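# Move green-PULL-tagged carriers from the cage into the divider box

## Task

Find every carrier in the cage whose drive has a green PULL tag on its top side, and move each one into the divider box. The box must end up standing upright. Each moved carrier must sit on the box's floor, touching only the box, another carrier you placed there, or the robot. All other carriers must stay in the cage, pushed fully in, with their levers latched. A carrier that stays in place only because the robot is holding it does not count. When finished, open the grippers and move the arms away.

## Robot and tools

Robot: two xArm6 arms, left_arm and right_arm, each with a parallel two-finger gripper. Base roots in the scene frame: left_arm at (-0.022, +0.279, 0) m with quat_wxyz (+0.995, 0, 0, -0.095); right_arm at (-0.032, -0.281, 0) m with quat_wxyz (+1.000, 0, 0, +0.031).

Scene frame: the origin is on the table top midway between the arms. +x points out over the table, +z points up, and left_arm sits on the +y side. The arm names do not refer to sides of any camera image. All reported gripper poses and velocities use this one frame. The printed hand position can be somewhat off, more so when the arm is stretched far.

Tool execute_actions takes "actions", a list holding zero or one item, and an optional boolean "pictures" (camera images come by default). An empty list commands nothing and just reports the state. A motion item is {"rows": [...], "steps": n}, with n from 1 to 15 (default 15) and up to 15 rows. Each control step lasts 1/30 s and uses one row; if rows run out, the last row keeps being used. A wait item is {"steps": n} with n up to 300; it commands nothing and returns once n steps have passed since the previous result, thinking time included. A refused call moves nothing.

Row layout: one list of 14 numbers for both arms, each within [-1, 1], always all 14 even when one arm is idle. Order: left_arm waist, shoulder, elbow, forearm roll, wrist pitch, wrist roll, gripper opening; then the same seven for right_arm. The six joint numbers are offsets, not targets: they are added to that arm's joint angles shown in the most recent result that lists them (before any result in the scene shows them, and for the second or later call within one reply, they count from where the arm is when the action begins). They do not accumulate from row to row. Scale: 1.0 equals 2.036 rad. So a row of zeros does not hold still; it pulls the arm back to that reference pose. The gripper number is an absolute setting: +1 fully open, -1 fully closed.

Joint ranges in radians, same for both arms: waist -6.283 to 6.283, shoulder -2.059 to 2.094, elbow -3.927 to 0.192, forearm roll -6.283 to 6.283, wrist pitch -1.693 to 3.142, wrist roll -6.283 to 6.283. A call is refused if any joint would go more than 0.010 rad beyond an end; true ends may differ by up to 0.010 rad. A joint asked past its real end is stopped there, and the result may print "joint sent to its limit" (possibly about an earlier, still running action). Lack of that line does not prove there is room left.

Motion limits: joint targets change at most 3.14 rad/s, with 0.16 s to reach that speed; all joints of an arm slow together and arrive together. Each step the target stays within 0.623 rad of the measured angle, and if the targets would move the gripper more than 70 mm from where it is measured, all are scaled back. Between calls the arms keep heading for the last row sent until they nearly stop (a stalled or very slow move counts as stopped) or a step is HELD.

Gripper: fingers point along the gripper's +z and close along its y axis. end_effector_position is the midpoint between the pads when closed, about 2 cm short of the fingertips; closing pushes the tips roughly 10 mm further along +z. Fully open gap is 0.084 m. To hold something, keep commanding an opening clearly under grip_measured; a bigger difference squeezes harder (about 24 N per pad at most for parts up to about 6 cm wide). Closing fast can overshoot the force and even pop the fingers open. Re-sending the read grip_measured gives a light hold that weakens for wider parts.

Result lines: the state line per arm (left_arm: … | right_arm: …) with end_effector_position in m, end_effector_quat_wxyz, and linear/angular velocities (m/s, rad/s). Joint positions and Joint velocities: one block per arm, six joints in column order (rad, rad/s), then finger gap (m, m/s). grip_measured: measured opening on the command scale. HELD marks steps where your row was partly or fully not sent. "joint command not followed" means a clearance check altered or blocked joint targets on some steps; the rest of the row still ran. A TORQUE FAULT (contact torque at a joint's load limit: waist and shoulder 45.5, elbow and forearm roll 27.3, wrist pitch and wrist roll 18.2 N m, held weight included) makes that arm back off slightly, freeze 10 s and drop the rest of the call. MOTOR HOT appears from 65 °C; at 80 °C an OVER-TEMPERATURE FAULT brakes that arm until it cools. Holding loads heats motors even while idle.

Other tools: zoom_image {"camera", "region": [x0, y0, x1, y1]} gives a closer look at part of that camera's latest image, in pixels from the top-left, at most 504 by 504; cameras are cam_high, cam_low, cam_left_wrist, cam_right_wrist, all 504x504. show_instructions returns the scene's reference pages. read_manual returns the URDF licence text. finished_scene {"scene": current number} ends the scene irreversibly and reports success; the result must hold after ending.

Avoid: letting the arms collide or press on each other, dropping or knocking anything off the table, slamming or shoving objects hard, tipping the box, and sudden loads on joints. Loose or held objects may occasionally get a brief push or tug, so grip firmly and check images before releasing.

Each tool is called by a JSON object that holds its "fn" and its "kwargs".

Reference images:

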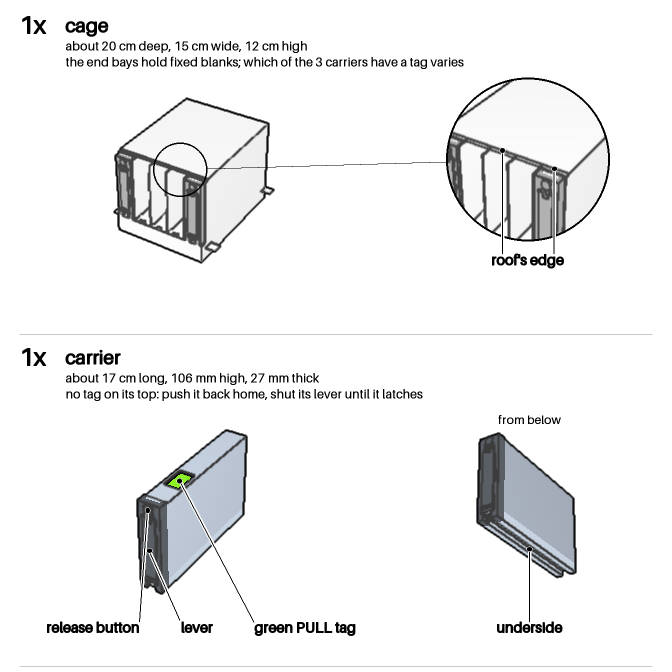

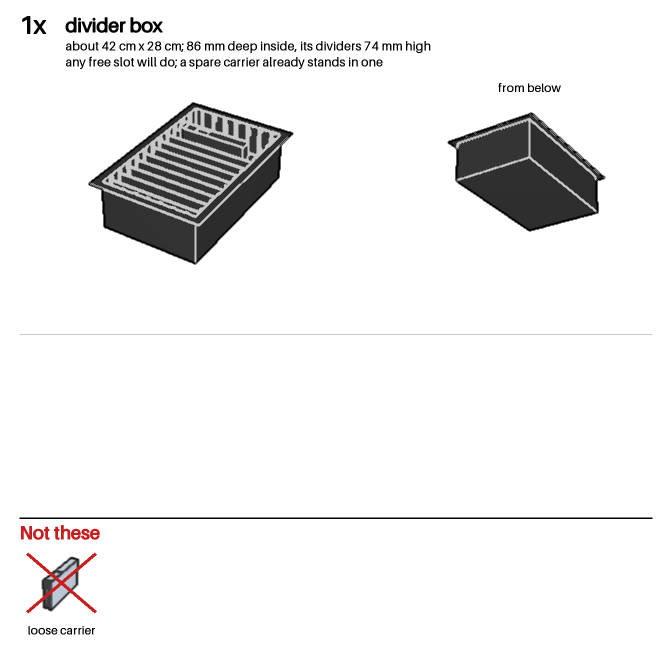

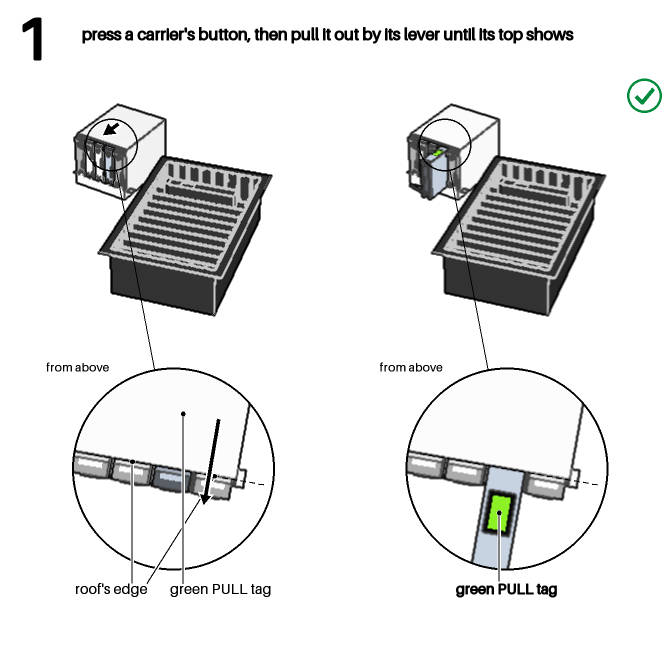

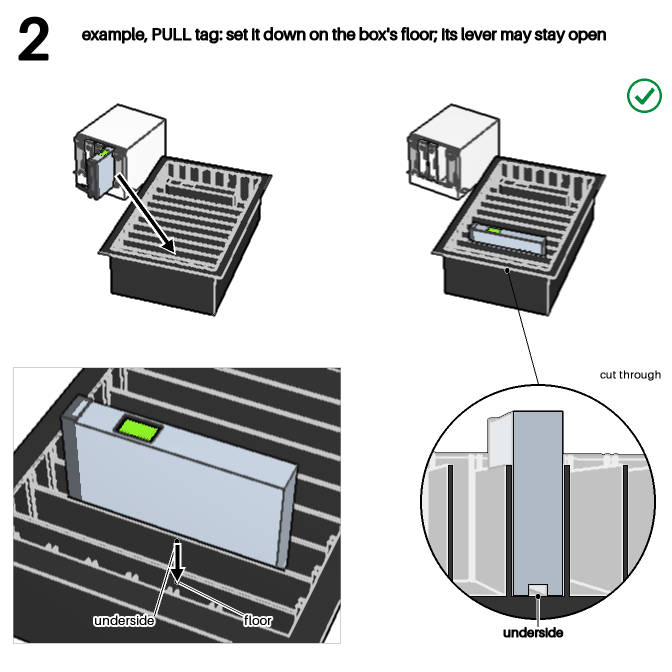

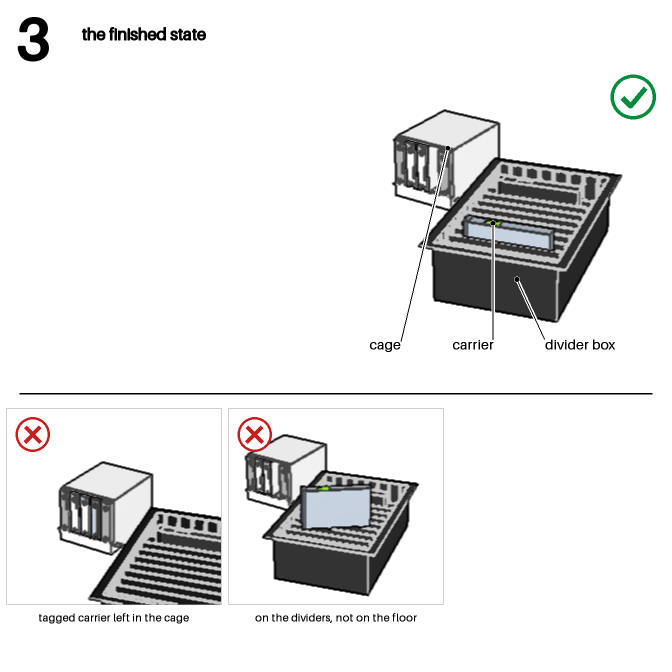

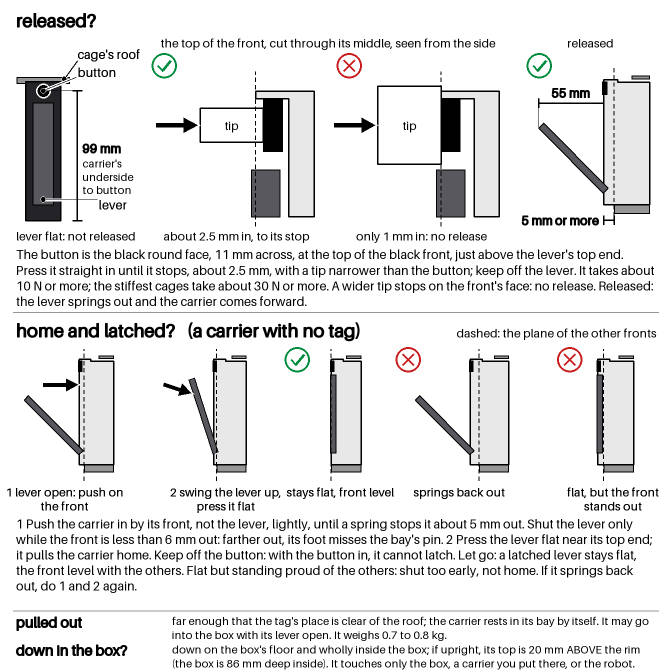

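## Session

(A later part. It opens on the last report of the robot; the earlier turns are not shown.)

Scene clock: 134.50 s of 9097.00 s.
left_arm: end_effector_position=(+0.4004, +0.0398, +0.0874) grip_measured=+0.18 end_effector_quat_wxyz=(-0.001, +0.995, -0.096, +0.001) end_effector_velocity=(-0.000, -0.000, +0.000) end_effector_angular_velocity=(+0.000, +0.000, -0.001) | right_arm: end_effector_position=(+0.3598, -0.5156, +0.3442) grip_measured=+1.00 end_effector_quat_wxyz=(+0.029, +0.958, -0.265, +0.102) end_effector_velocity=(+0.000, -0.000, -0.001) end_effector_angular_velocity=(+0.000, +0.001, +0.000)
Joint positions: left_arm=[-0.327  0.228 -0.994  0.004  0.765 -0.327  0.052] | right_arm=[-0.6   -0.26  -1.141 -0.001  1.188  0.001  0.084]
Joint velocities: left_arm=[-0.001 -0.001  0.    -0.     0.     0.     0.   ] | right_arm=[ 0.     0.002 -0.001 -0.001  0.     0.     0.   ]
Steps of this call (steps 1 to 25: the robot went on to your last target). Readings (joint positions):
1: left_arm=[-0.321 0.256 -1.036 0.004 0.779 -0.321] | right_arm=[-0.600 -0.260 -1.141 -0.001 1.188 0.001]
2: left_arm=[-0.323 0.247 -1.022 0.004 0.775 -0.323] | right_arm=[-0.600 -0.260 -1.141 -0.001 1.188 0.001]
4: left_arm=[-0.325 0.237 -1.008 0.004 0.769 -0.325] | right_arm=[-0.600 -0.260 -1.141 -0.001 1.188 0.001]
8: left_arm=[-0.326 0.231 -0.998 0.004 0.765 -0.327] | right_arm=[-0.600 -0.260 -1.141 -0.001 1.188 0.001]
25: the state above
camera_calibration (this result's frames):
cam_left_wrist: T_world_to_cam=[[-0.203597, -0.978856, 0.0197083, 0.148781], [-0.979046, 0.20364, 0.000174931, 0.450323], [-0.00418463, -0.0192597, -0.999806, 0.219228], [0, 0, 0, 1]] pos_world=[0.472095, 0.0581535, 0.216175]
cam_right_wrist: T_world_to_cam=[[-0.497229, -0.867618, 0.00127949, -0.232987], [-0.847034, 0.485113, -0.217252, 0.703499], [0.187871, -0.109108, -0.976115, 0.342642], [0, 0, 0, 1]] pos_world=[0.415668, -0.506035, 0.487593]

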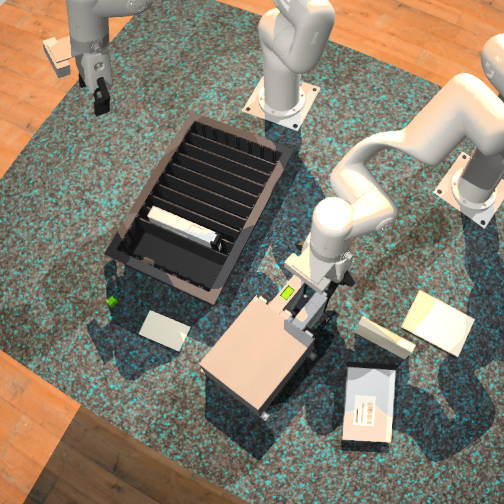

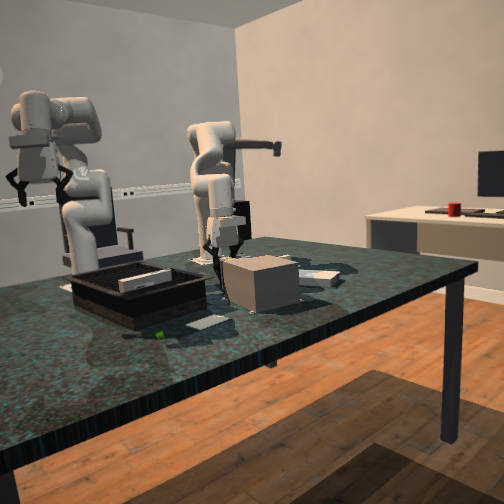

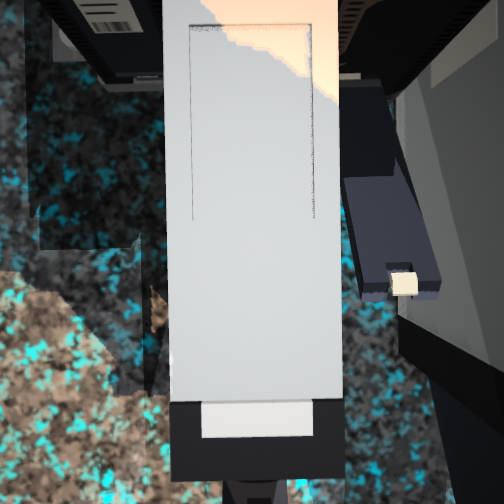

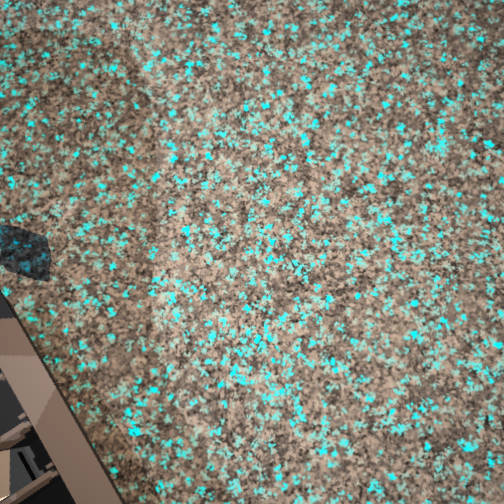

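{"fn": "execute_actions", "kwargs": {"actions": [{"rows":[[0,-0.0614,-0.0422,0,0.104,0,0.19,0.265,0,0,0,0.25,0,1]]}], "pictures": false}}

{"fn": "execute_actions", "kwargs": {"actions": [{"steps":30}], "pictures": false}}

{"fn": "execute_actions", "kwargs": {"actions": [{"rows":[[0.0025,0.1537,-0.2109,0,0.0572,0.0025,-0.08,0,0,0,0,0,0,1]]}], "pictures": false}}

{"fn": "execute_actions", "kwargs": {"actions": [{"steps":20}], "pictures": false}}

{"fn": "execute_actions", "kwargs": {"actions": [{"rows":[[0,0.011,0.012,0,-0.023,0,-0.08,0,0,0,0,0,0,1],[0,0.022,0.0235,0,-0.045,0,-0.08,0,0,0,0,0,0,1],[0,0.0328,0.0352,0,-0.068,0,-0.08,0,0,0,0,0,0,1]]}], "pictures": false}}

{"fn": "execute_actions", "kwargs": {"actions": [{"steps":10}], "pictures": false}}

{"fn": "execute_actions", "kwargs": {"actions": [{"rows":[[0,0,0,0,0,0,-0.3,0,0,0,0,0,0,1],[0,0,0,0,0,0,-0.4,0,0,0,0,0,0,1],[0,0,0,0,0,0,-0.5,0,0,0,0,0,0,1],[0,0,0,0,0,0,-0.7,0,0,0,0,0,0,1],[0,0,0,0,0,0,-1,0,0,0,0,0,0,1]]}]}}

Scene clock: 155.70 s of 9097.00 s.
left_arm: end_effector_position=(+0.3989, +0.0407, +0.1622) grip_measured=+0.18 end_effector_quat_wxyz=(-0.003, +0.995, -0.096, -0.002) end_effector_velocity=(-0.000, +0.001, +0.009) end_effector_angular_velocity=(+0.003, +0.004, +0.002) | right_arm: end_effector_position=(+0.3368, -0.3527, +0.3154) grip_measured=+1.00 end_effector_quat_wxyz=(-0.005, +0.994, -0.096, -0.058) end_effector_velocity=(-0.144, +0.358, -0.037) end_effector_angular_velocity=(+0.154, +0.796, +0.862)
Joint positions: left_arm=[-0.327  0.107 -1.075  0.004  0.975 -0.327  0.052] | right_arm=[-0.252 -0.26  -1.141 -0.001  1.516  0.001  0.084]
Joint velocities: left_arm=[ 0.002 -0.01  -0.015  0.001  0.03  -0.001  0.   ] | right_arm=[ 0.863 -0.001 -0.001  0.     0.812 -0.     0.   ]
Steps of this call (steps 1 to 15: the robot went on to your last target; steps 16 to 90: nothing new was sent; then 17.70 s passed at rest; steps 91 to 105: all 15 steps of this action). Readings (joint positions):
91: left_arm=[-0.327 0.228 -0.994 0.004 0.765 -0.327] | right_arm=[-0.600 -0.260 -1.141 -0.001 1.189 0.001]
92: left_arm=[-0.327 0.227 -0.994 0.004 0.769 -0.327] | right_arm=[-0.598 -0.260 -1.141 -0.001 1.192 0.001]
94: left_arm=[-0.328 0.209 -1.001 0.004 0.814 -0.327] | right_arm=[-0.563 -0.260 -1.142 -0.001 1.228 0.001]
98: left_arm=[-0.328 0.130 -1.059 0.004 0.933 -0.327] | right_arm=[-0.447 -0.259 -1.140 -0.001 1.333 0.001]
105: the state above

Scene clock: 156.70 s of 9097.00 s.
left_arm: end_effector_position=(+0.4004, +0.0400, +0.1654) grip_measured=+0.18 end_effector_quat_wxyz=(-0.002, +0.995, -0.096, +0.001) end_effector_velocity=(+0.000, -0.000, +0.000) end_effector_angular_velocity=(-0.001, -0.001, +0.001) | right_arm: end_effector_position=(+0.2964, -0.2813, +0.3113) grip_measured=+1.00 end_effector_quat_wxyz=(+0.001, +0.989, -0.000, -0.148) end_effector_velocity=(-0.000, +0.001, -0.001) end_effector_angular_velocity=(+0.001, +0.002, +0.000)
Joint positions: left_arm=[-0.327  0.103 -1.08   0.004  0.977 -0.327  0.052] | right_arm=[-0.061 -0.26  -1.141 -0.001  1.697  0.001  0.084]
Joint velocities: left_arm=[ 0.    -0.001 -0.     0.    -0.    -0.001  0.   ] | right_arm=[0.001 0.001 0.001 0.001 0.    0.001 0.   ]
Steps of this call (steps 1 to 30: the robot went on to your last target). Readings (joint positions):
1: left_arm=[-0.327 0.106 -1.076 0.004 0.976 -0.327] | right_arm=[-0.223 -0.260 -1.141 -0.001 1.544 0.001]
2: left_arm=[-0.327 0.106 -1.077 0.004 0.976 -0.327] | right_arm=[-0.194 -0.260 -1.141 -0.001 1.571 0.001]
4: left_arm=[-0.327 0.105 -1.078 0.004 0.976 -0.327] | right_arm=[-0.136 -0.260 -1.141 -0.001 1.625 0.001]
8: left_arm=[-0.327 0.104 -1.079 0.004 0.977 -0.327] | right_arm=[-0.076 -0.260 -1.141 -0.001 1.682 0.001]
30: the state above
All arms were judged still, so your last target was given up. Only a new action makes them travel on or press farther. Fingers that are still opening or closing keep moving.

Scene clock: 157.20 s of 9097.00 s.
left_arm: end_effector_position=(+0.4810, -0.0024, +0.1647) grip_measured=-0.09 end_effector_quat_wxyz=(-0.002, +0.995, -0.096, -0.000) end_effector_velocity=(+0.027, -0.014, +0.010) end_effector_angular_velocity=(-0.010, -0.017, +0.002) | right_arm: end_effector_position=(+0.2964, -0.2813, +0.3113) grip_measured=+1.00 end_effector_quat_wxyz=(+0.001, +0.989, -0.000, -0.148) end_effector_velocity=(-0.000, -0.001, +0.000) end_effector_angular_velocity=(-0.001, -0.000, -0.000)
Joint positions: left_arm=[-0.322  0.408 -1.495  0.004  1.09  -0.322  0.04 ] | right_arm=[-0.061 -0.26  -1.141 -0.001  1.697  0.001  0.084]
Joint velocities: left_arm=[ 0.001  0.084 -0.148  0.     0.045 -0.     0.   ] | right_arm=[-0.001 -0.     0.    -0.001  0.    -0.001 -0.   ]
Steps of this call (steps 1 to 15: all 15 steps of this action). Readings (joint positions):
1: left_arm=[-0.327 0.103 -1.080 0.004 0.977 -0.327] | right_arm=[-0.061 -0.260 -1.141 -0.001 1.697 0.001]
2: left_arm=[-0.327 0.105 -1.083 0.004 0.978 -0.327] | right_arm=[-0.061 -0.260 -1.141 -0.001 1.697 0.001]
4: left_arm=[-0.326 0.133 -1.121 0.004 0.990 -0.326] | right_arm=[-0.061 -0.260 -1.141 -0.001 1.697 0.001]
8: left_arm=[-0.324 0.284 -1.330 0.004 1.043 -0.324] | right_arm=[-0.061 -0.260 -1.141 -0.001 1.697 0.001]
15: the state above

Scene clock: 157.87 s of 9097.00 s.
left_arm: end_effector_position=(+0.4836, -0.0037, +0.1654) grip_measured=-0.09 end_effector_quat_wxyz=(-0.002, +0.995, -0.096, +0.001) end_effector_velocity=(-0.000, +0.000, -0.001) end_effector_angular_velocity=(+0.000, +0.001, +0.000) | right_arm: end_effector_position=(+0.2964, -0.2813, +0.3113) grip_measured=+1.00 end_effector_quat_wxyz=(+0.001, +0.989, -0.000, -0.148) end_effector_velocity=(-0.000, +0.000, +0.000) end_effector_angular_velocity=(-0.001, +0.000, +0.002)
Joint positions: left_arm=[-0.322  0.416 -1.509  0.004  1.093 -0.322  0.04 ] | right_arm=[-0.061 -0.26  -1.141 -0.001  1.697  0.001  0.084]
Joint velocities: left_arm=[ 0.     0.001  0.    -0.     0.    -0.    -0.   ] | right_arm=[ 0.001 -0.     0.    -0.001  0.    -0.001  0.   ]
Steps of this call (steps 1 to 20: the robot went on to your last target). Readings (joint positions):
1: left_arm=[-0.322 0.410 -1.500 0.004 1.091 -0.322] | right_arm=[-0.061 -0.260 -1.141 -0.001 1.697 0.001]
2: left_arm=[-0.322 0.412 -1.503 0.004 1.092 -0.322] | right_arm=[-0.061 -0.260 -1.141 -0.001 1.697 0.001]
4: left_arm=[-0.322 0.413 -1.506 0.004 1.092 -0.322] | right_arm=[-0.061 -0.260 -1.141 -0.001 1.697 0.001]
8: left_arm=[-0.322 0.415 -1.508 0.004 1.093 -0.322] | right_arm=[-0.061 -0.260 -1.141 -0.001 1.697 0.001]
20: the state above

Scene clock: 158.37 s of 9097.00 s.
left_arm: end_effector_position=(+0.4845, -0.0044, +0.1102) grip_measured=-0.09 end_effector_quat_wxyz=(-0.001, +0.995, -0.096, +0.002) end_effector_velocity=(+0.002, -0.001, -0.002) end_effector_angular_velocity=(-0.007, -0.012, +0.001) | right_arm: end_effector_position=(+0.2964, -0.2813, +0.3113) grip_measured=+1.00 end_effector_quat_wxyz=(+0.001, +0.989, -0.000, -0.148) end_effector_velocity=(-0.000, -0.000, -0.000) end_effector_angular_velocity=(+0.000, +0.000, +0.001)
Joint positions: left_arm=[-0.322  0.481 -1.441  0.004  0.956 -0.322  0.04 ] | right_arm=[-0.061 -0.26  -1.141 -0.001  1.697  0.001  0.084]
Joint velocities: left_arm=[-0.     0.     0.008 -0.    -0.022 -0.001  0.   ] | right_arm=[-0.    -0.     0.    -0.     0.    -0.001  0.   ]
Steps of this call (steps 1 to 15: all 15 steps of this action). Readings (joint positions):
1: left_arm=[-0.322 0.416 -1.509 0.004 1.093 -0.322] | right_arm=[-0.061 -0.260 -1.141 -0.001 1.697 0.001]
2: left_arm=[-0.322 0.417 -1.508 0.004 1.089 -0.322] | right_arm=[-0.061 -0.260 -1.141 -0.001 1.697 0.001]
4: left_arm=[-0.322 0.428 -1.497 0.004 1.059 -0.322] | right_arm=[-0.061 -0.260 -1.141 -0.001 1.697 0.001]
8: left_arm=[-0.322 0.473 -1.447 0.004 0.984 -0.322] | right_arm=[-0.061 -0.260 -1.141 -0.001 1.697 0.001]
15: the state above

Scene clock: 158.70 s of 9097.00 s.
left_arm: end_effector_position=(+0.4837, -0.0039, +0.1081) grip_measured=-0.09 end_effector_quat_wxyz=(-0.001, +0.995, -0.096, +0.001) end_effector_velocity=(-0.000, +0.000, -0.002) end_effector_angular_velocity=(+0.002, +0.003, +0.001) | right_arm: end_effector_position=(+0.2964, -0.2813, +0.3113) grip_measured=+1.00 end_effector_quat_wxyz=(+0.001, +0.989, -0.000, -0.148) end_effector_velocity=(+0.000, -0.000, +0.000) end_effector_angular_velocity=(-0.001, -0.000, +0.001)
Joint positions: left_arm=[-0.322  0.483 -1.438  0.004  0.955 -0.322  0.04 ] | right_arm=[-0.061 -0.26  -1.141 -0.001  1.697  0.001  0.084]
Joint velocities: left_arm=[ 0.     0.003  0.001  0.    -0.001 -0.001  0.   ] | right_arm=[ 0.001 -0.    -0.    -0.001 -0.     0.     0.   ]
Steps of this call (steps 1 to 10: the robot went on to your last target). Readings (joint positions):
1: left_arm=[-0.322 0.481 -1.440 0.004 0.956 -0.322] | right_arm=[-0.061 -0.260 -1.141 -0.001 1.697 0.001]
2: left_arm=[-0.322 0.481 -1.439 0.004 0.955 -0.322] | right_arm=[-0.061 -0.260 -1.141 -0.001 1.697 0.001]
4: left_arm=[-0.322 0.482 -1.438 0.004 0.955 -0.322] | right_arm=[-0.061 -0.260 -1.141 -0.001 1.697 0.001]
8: left_arm=[-0.322 0.483 -1.438 0.004 0.955 -0.322] | right_arm=[-0.061 -0.260 -1.141 -0.001 1.697 0.001]
10: the state above

Scene clock: 159.20 s of 9097.00 s.
left_arm: end_effector_position=(+0.4837, -0.0036, +0.1081) grip_measured=-0.40 end_effector_quat_wxyz=(-0.002, +0.995, -0.096, +0.001) end_effector_velocity=(-0.000, -0.001, +0.001) end_effector_angular_velocity=(-0.001, -0.001, -0.001) | right_arm: end_effector_position=(+0.2964, -0.2813, +0.3113) grip_measured=+1.00 end_effector_quat_wxyz=(+0.001, +0.989, -0.000, -0.148) end_effector_velocity=(-0.000, +0.000, +0.000) end_effector_angular_velocity=(-0.000, -0.001, +0.001)
Joint positions: left_arm=[-0.321  0.483 -1.438  0.004  0.955 -0.322  0.027] | right_arm=[-0.061 -0.26  -1.141 -0.001  1.697  0.001  0.084]
Joint velocities: left_arm=[-0.001 -0.002  0.    -0.    -0.    -0.    -0.   ] | right_arm=[ 0.001 -0.001  0.     0.    -0.     0.    -0.   ]
Steps of this call (steps 1 to 15: all 15 steps of this action). Readings (joint positions):
1: left_arm=[-0.322 0.483 -1.438 0.004 0.955 -0.322] | right_arm=[-0.061 -0.260 -1.141 -0.001 1.697 0.001]
2: left_arm=[-0.322 0.483 -1.438 0.004 0.955 -0.322] | right_arm=[-0.061 -0.260 -1.141 -0.001 1.697 0.001]
4: left_arm=[-0.321 0.483 -1.438 0.004 0.955 -0.322] | right_arm=[-0.061 -0.260 -1.141 -0.001 1.697 0.001]
8: left_arm=[-0.321 0.483 -1.438 0.004 0.955 -0.322] | right_arm=[-0.061 -0.260 -1.141 -0.001 1.697 0.001]
15: the state above
camera_calibration (this result's frames):
cam_left_wrist: T_world_to_cam=[[-0.202493, -0.979102, 0.0188682, 0.12244], [-0.979274, 0.20254, 0.000632937, 0.540763], [-0.00444127, -0.0183489, -0.999822, 0.239629], [0, 0, 0, 1]] pos_world=[0.555412, 0.0147521, 0.236934]
cam_right_wrist: T_world_to_cam=[[0.0168455, -0.99983, -0.0075524, -0.247932], [-0.958122, -0.0183015, 0.285776, 0.263708], [-0.285866, 0.00242206, -0.958267, 0.514271], [0, 0, 0, 1]] pos_world=[0.403854, -0.244309, 0.415575]

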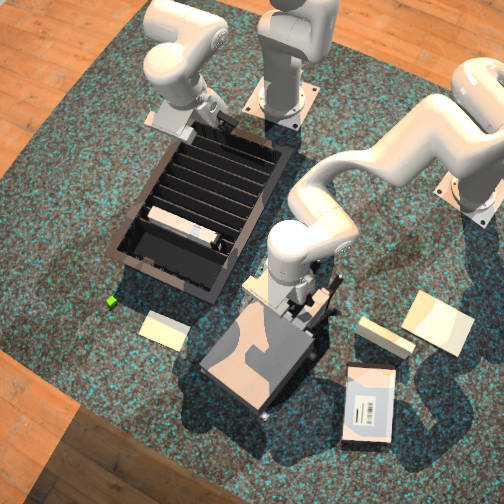

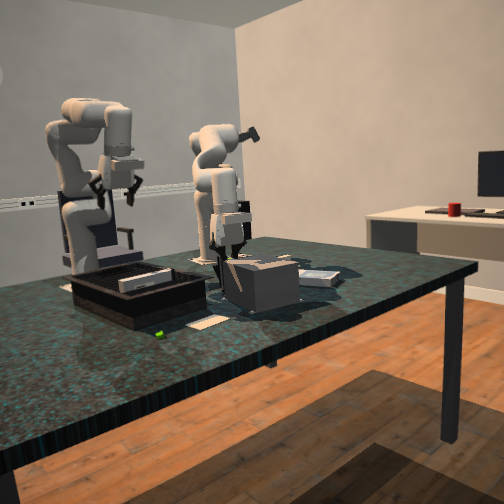

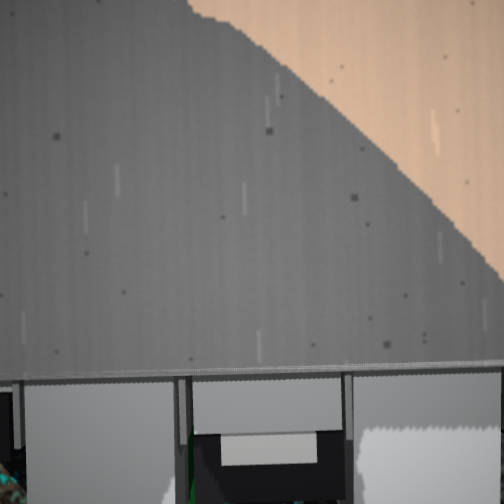

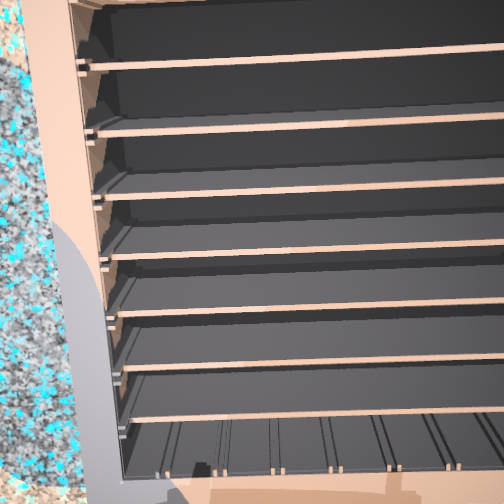

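{"fn": "execute_actions", "kwargs": {"actions": [{"rows":[[-0.002,-0.011,0.017,0,-0.006,-0.002,-1,-0.5,0,0,0,0,0,1],[-0.0042,-0.0225,0.0345,0,-0.012,-0.0042,-1,-0.5,0,0,0,0,0,1],[-0.0063,-0.034,0.052,0,-0.018,-0.0063,-1,-0.5,0,0,0,0,0,1],[-0.0085,-0.045,0.0685,0,-0.0235,-0.0085,-1,-0.5,0,0,0,0,0,1],[-0.0108,-0.056,0.085,0,-0.029,-0.0108,-1,-0.5,0,0,0,0,0,1],[-0.0131,-0.067,0.1014,0,-0.0343,-0.0131,-1,-0.5,0,0,0,0,0,1],[-0.0155,-0.0777,0.1168,0,-0.0391,-0.0155,-1,-0.5,0,0,0,0,0,1],[-0.018,-0.0883,0.132,0,-0.0437,-0.018,-1,-0.5,0,0,0,0,0,1],[-0.0205,-0.099,0.1472,0,-0.0482,-0.0205,-1,-0.5,0,0,0,0,0,1],[-0.0231,-0.1094,0.162,0,-0.0526,-0.0231,-1,-0.5,0,0,0,0,0,1],[-0.0257,-0.1198,0.1765,0,-0.0567,-0.0257,-1,-0.5,0,0,0,0,0,1],[-0.0283,-0.1301,0.1909,0,-0.0608,-0.0283,-1,-0.5,0,0,0,0,0,1]]}], "pictures": false}}

{"fn": "execute_actions", "kwargs": {"actions": [{"steps":40}]}}

Scene clock: 182.73 s of 9097.00 s.
left_arm: end_effector_position=(+0.4102, +0.0087, +0.1107) grip_measured=-0.40 end_effector_quat_wxyz=(+0.000, +0.995, -0.097, +0.003) end_effector_velocity=(-0.179, +0.030, -0.014) end_effector_angular_velocity=(+0.019, +0.038, -0.028) | right_arm: end_effector_position=(+0.2656, -0.4203, +0.3113) grip_measured=+1.00 end_effector_quat_wxyz=(-0.031, +0.965, -0.215, -0.145) end_effector_velocity=(-0.146, -0.313, -0.000) end_effector_angular_velocity=(+0.001, +0.000, -1.053)
Joint positions: left_arm=[-0.37   0.256 -1.109  0.004  0.847 -0.369  0.026] | right_arm=[-0.498 -0.26  -1.141 -0.001  1.697  0.001  0.084]
Joint velocities: left_arm=[-0.135 -0.462  0.68  -0.004 -0.176 -0.104 -0.003] | right_arm=[-1.053  0.     0.     0.001  0.     0.    -0.   ]
Steps of this call (steps 1 to 15: the robot went on to your last target; steps 16 to 90: nothing new was sent; then 20.03 s passed at rest; steps 91 to 105: all 15 steps of this action). Readings (joint positions):
91: left_arm=[-0.322 0.483 -1.438 0.004 0.955 -0.322] | right_arm=[-0.061 -0.260 -1.141 -0.001 1.697 0.001]
92: left_arm=[-0.322 0.481 -1.435 0.004 0.953 -0.322] | right_arm=[-0.063 -0.260 -1.141 -0.001 1.697 0.001]
94: left_arm=[-0.323 0.468 -1.415 0.005 0.940 -0.325] | right_arm=[-0.101 -0.260 -1.141 -0.000 1.697 0.001]
98: left_arm=[-0.336 0.400 -1.318 0.005 0.908 -0.338] | right_arm=[-0.252 -0.259 -1.141 -0.001 1.697 0.001]
105: the state above

Scene clock: 184.07 s of 9097.00 s.
left_arm: end_effector_position=(+0.3951, +0.0133, +0.1081) grip_measured=-1.00 end_effector_quat_wxyz=(-0.001, +0.995, -0.096, +0.001) end_effector_velocity=(-0.001, +0.000, -0.001) end_effector_angular_velocity=(+0.001, +0.002, -0.000) | right_arm: end_effector_position=(+0.1405, -0.5608, +0.3113) grip_measured=+1.00 end_effector_quat_wxyz=(-0.071, +0.864, -0.482, -0.129) end_effector_velocity=(+0.000, +0.000, +0.000) end_effector_angular_velocity=(-0.000, -0.001, -0.002)
Joint positions: left_arm=[-0.379  0.218 -1.049  0.004  0.831 -0.38   0.   ] | right_arm=[-1.079 -0.26  -1.141 -0.001  1.697  0.001  0.084]
Joint velocities: left_arm=[ 0.     0.002  0.001 -0.     0.     0.     0.   ] | right_arm=[-0.001 -0.001 -0.     0.001  0.     0.001 -0.   ]
Steps of this call (steps 1 to 40: the robot went on to your last target). Readings (joint positions):
1: left_arm=[-0.374 0.243 -1.090 0.004 0.842 -0.372] | right_arm=[-0.533 -0.260 -1.141 -0.001 1.697 0.001]
2: left_arm=[-0.377 0.234 -1.076 0.003 0.840 -0.374] | right_arm=[-0.568 -0.260 -1.141 -0.001 1.697 0.001]
4: left_arm=[-0.381 0.227 -1.054 0.003 0.840 -0.377] | right_arm=[-0.638 -0.260 -1.141 -0.001 1.697 0.001]
8: left_arm=[-0.381 0.221 -1.047 0.003 0.836 -0.379] | right_arm=[-0.779 -0.260 -1.141 -0.001 1.697 0.001]
40: the state above
camera_calibration (this result's frames):
cam_left_wrist: T_world_to_cam=[[-0.202898, -0.979011, 0.0192385, 0.121175], [-0.97919, 0.202946, 0.000566387, 0.450481], [-0.00445887, -0.0187232, -0.999815, 0.239587], [0, 0, 0, 1]] pos_world=[0.466761, 0.031694, 0.236956]
cam_right_wrist: T_world_to_cam=[[-0.841931, -0.539532, -0.00755927, -0.145973], [-0.518865, 0.805676, 0.285773, 0.509558], [-0.148094, 0.244524, -0.958267, 0.586786], [0, 0, 0, 1]] pos_world=[0.228391, -0.632779, 0.415577]

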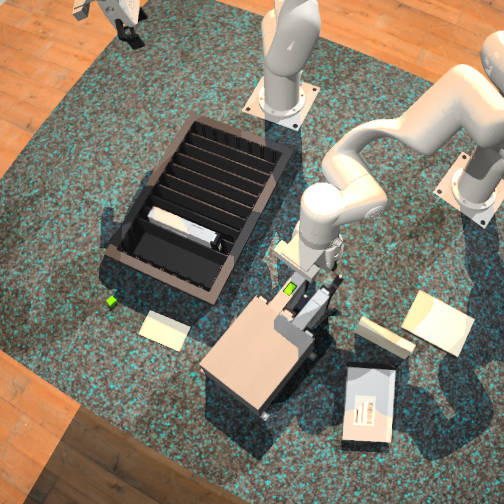

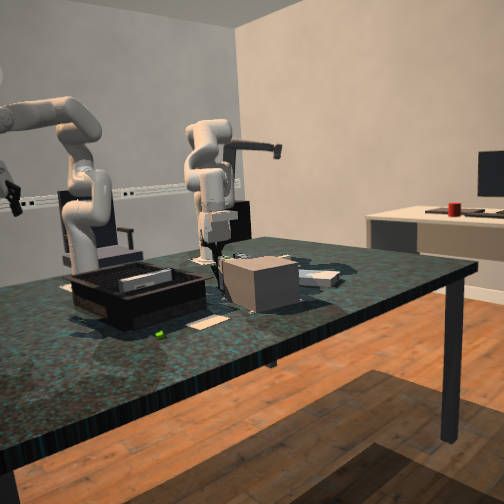

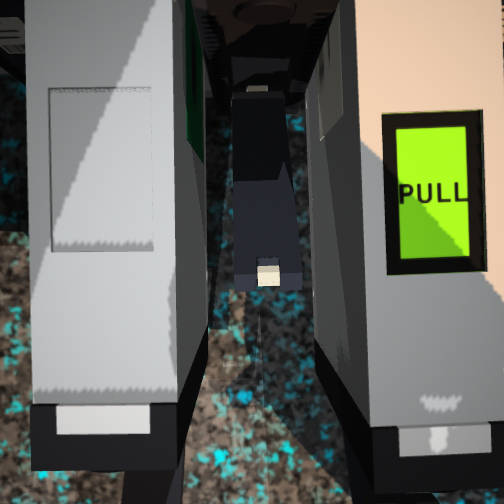

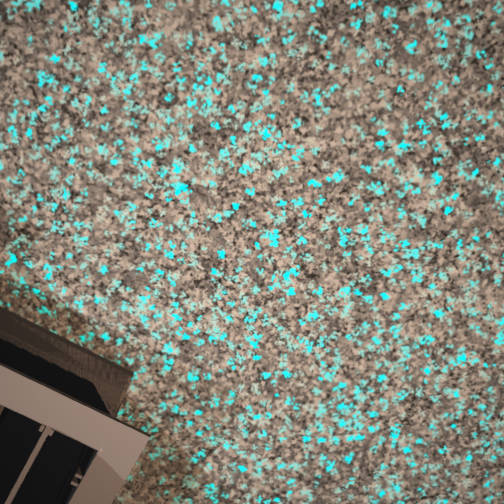

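{"fn": "execute_actions", "kwargs": {"actions": [{"rows":[[0,0.0168,0.0077,0,-0.0245,0,-1,0,0,0,0,0,0,1]]}], "pictures": false}}

{"fn": "execute_actions", "kwargs": {"actions": [{"rows":[[-0.002,-0.008,0.011,0,-0.003,-0.002,-1,0,0,0,0,0,0,1],[-0.004,-0.016,0.022,0,-0.006,-0.004,-1,0,0,0,0,0,0,1],[-0.0065,-0.024,0.033,0,-0.009,-0.0065,-1,0,0,0,0,0,0,1],[-0.009,-0.032,0.044,0,-0.012,-0.009,-1,0,0,0,0,0,0,1],[-0.011,-0.04,0.055,0,-0.015,-0.011,-1,0,0,0,0,0,0,1],[-0.013,-0.049,0.066,0,-0.017,-0.013,-1,0,0,0,0,0,0,1],[-0.0155,-0.057,0.077,0,-0.02,-0.0155,-1,0,0,0,0,0,0,1],[-0.018,-0.065,0.088,0,-0.023,-0.018,-1,0,0,0,0,0,0,1],[-0.02,-0.073,0.099,0,-0.026,-0.02,-1,0,0,0,0,0,0,1],[-0.0226,-0.0811,0.1091,0,-0.028,-0.0226,-1,0,0,0,0,0,0,1]]}], "pictures": false}}

{"fn": "execute_actions", "kwargs": {"actions": [{"steps":20}]}}

Scene clock: 199.83 s of 9097.00 s.
left_arm: end_effector_position=(+0.3953, +0.0131, +0.0896) grip_measured=-1.00 end_effector_quat_wxyz=(-0.001, +0.995, -0.096, +0.001) end_effector_velocity=(-0.002, +0.001, -0.005) end_effector_angular_velocity=(+0.004, +0.006, -0.001) | right_arm: end_effector_position=(+0.1405, -0.5608, +0.3113) grip_measured=+1.00 end_effector_quat_wxyz=(-0.071, +0.864, -0.482, -0.129) end_effector_velocity=(+0.000, +0.000, -0.001) end_effector_angular_velocity=(+0.001, +0.001, +0.001)
Joint positions: left_arm=[-0.379  0.251 -1.034  0.004  0.782 -0.38   0.   ] | right_arm=[-1.079 -0.26  -1.141 -0.001  1.697  0.001  0.084]
Joint velocities: left_arm=[ 0.     0.006  0.005  0.    -0.004  0.001  0.   ] | right_arm=[ 0.     0.001  0.     0.    -0.    -0.    -0.   ]
Steps of this call (steps 1 to 15: the robot went on to your last target; steps 16 to 90: nothing new was sent; then 12.27 s passed at rest; steps 91 to 105: all 15 steps of this action). Readings (joint positions):
91: left_arm=[-0.379 0.218 -1.049 0.004 0.831 -0.380] | right_arm=[-1.079 -0.260 -1.141 -0.001 1.697 0.001]
92: left_arm=[-0.379 0.219 -1.048 0.004 0.827 -0.380] | right_arm=[-1.079 -0.260 -1.141 -0.001 1.697 0.001]
94: left_arm=[-0.379 0.232 -1.044 0.004 0.808 -0.380] | right_arm=[-1.079 -0.260 -1.141 -0.001 1.697 0.001]
98: left_arm=[-0.379 0.250 -1.033 0.004 0.788 -0.380] | right_arm=[-1.079 -0.260 -1.141 -0.001 1.697 0.001]
105: the state above

Scene clock: 200.33 s of 9097.00 s.
left_arm: end_effector_position=(+0.3395, +0.0262, +0.0882) grip_measured=-1.00 end_effector_quat_wxyz=(-0.002, +0.995, -0.096, -0.001) end_effector_velocity=(-0.070, +0.028, -0.025) end_effector_angular_velocity=(+0.037, +0.052, +0.004) | right_arm: end_effector_position=(+0.1405, -0.5608, +0.3113) grip_measured=+1.00 end_effector_quat_wxyz=(-0.071, +0.864, -0.482, -0.129) end_effector_velocity=(-0.000, -0.000, -0.000) end_effector_angular_velocity=(-0.000, +0.001, -0.001)
Joint positions: left_arm=[-0.422  0.099 -0.825  0.004  0.731 -0.422  0.   ] | right_arm=[-1.079 -0.26  -1.141 -0.001  1.697  0.001  0.084]
Joint velocities: left_arm=[-0.04  -0.126  0.235  0.    -0.044 -0.045  0.   ] | right_arm=[-0.001  0.    -0.    -0.001  0.     0.    -0.   ]
Steps of this call (steps 1 to 15: all 15 steps of this action). Readings (joint positions):
1: left_arm=[-0.379 0.251 -1.034 0.004 0.782 -0.380] | right_arm=[-1.079 -0.260 -1.141 -0.001 1.697 0.001]
2: left_arm=[-0.379 0.250 -1.032 0.004 0.781 -0.380] | right_arm=[-1.079 -0.260 -1.141 -0.001 1.697 0.001]
4: left_arm=[-0.382 0.238 -1.016 0.004 0.776 -0.383] | right_arm=[-1.079 -0.260 -1.141 -0.001 1.697 0.001]
8: left_arm=[-0.395 0.188 -0.952 0.005 0.756 -0.397] | right_arm=[-1.079 -0.260 -1.141 -0.001 1.697 0.001]
15: the state above

Scene clock: 201.00 s of 9097.00 s.
left_arm: end_effector_position=(+0.3369, +0.0265, +0.0896) grip_measured=-1.00 end_effector_quat_wxyz=(-0.001, +0.995, -0.096, +0.001) end_effector_velocity=(+0.000, +0.000, +0.000) end_effector_angular_velocity=(-0.000, -0.001, +0.000) | right_arm: end_effector_position=(+0.1405, -0.5608, +0.3113) grip_measured=+1.00 end_effector_quat_wxyz=(-0.071, +0.864, -0.482, -0.129) end_effector_velocity=(-0.001, -0.000, -0.001) end_effector_angular_velocity=(+0.003, +0.002, -0.000)
Joint positions: left_arm=[-0.425  0.086 -0.812  0.004  0.725 -0.426  0.   ] | right_arm=[-1.079 -0.26  -1.141 -0.001  1.697  0.001  0.084]
Joint velocities: left_arm=[ 0.    -0.001  0.001 -0.    -0.     0.     0.   ] | right_arm=[-0.001  0.003  0.    -0.001  0.    -0.001 -0.   ]
Steps of this call (steps 1 to 20: the robot went on to your last target). Readings (joint positions):
1: left_arm=[-0.423 0.096 -0.819 0.004 0.729 -0.423] | right_arm=[-1.079 -0.260 -1.141 -0.001 1.697 0.001]
2: left_arm=[-0.424 0.093 -0.816 0.004 0.728 -0.424] | right_arm=[-1.079 -0.260 -1.141 -0.001 1.697 0.001]
4: left_arm=[-0.424 0.090 -0.814 0.004 0.726 -0.425] | right_arm=[-1.079 -0.260 -1.141 -0.001 1.697 0.001]
8: left_arm=[-0.425 0.087 -0.813 0.004 0.725 -0.425] | right_arm=[-1.079 -0.260 -1.141 -0.001 1.697 0.001]
20: the state above
camera_calibration (this result's frames):
cam_left_wrist: T_world_to_cam=[[-0.203198, -0.978935, 0.0199, 0.122617], [-0.97913, 0.203236, -0.000152547, 0.390846], [-0.00389506, -0.0195157, -0.999802, 0.220817], [0, 0, 0, 1]] pos_world=[0.408465, 0.0449101, 0.218393]
cam_right_wrist: T_world_to_cam=[[-0.841932, -0.539531, -0.0075593, -0.145973], [-0.518864, 0.805676, 0.285773, 0.509558], [-0.148093, 0.244524, -0.958267, 0.586786], [0, 0, 0, 1]] pos_world=[0.228391, -0.632779, 0.415577]

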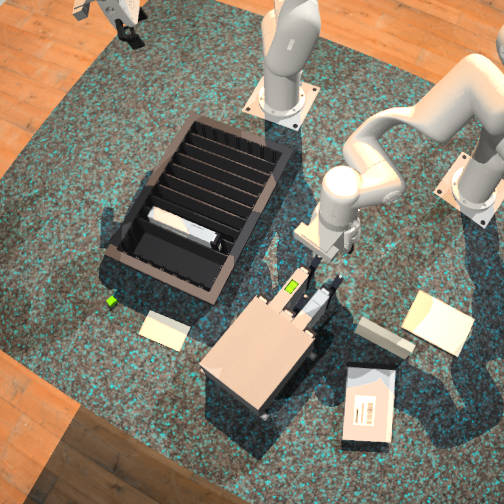

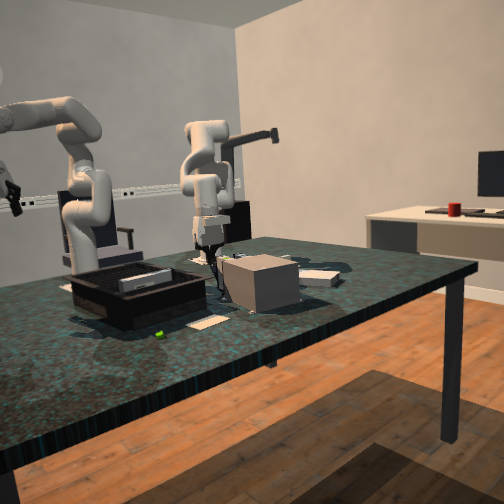

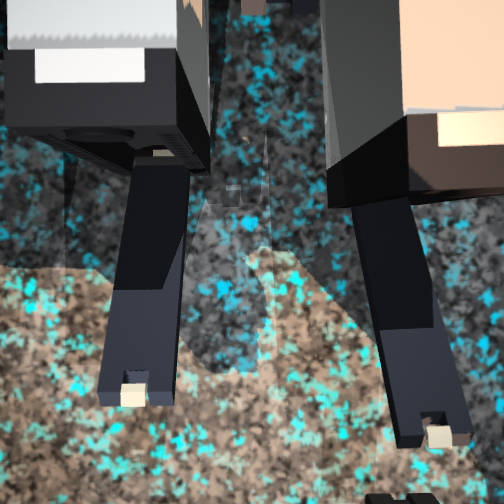

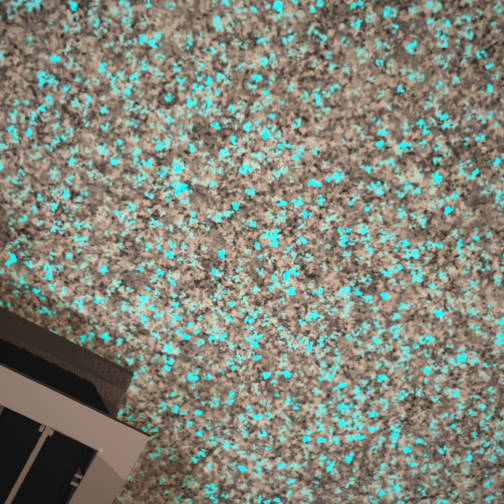

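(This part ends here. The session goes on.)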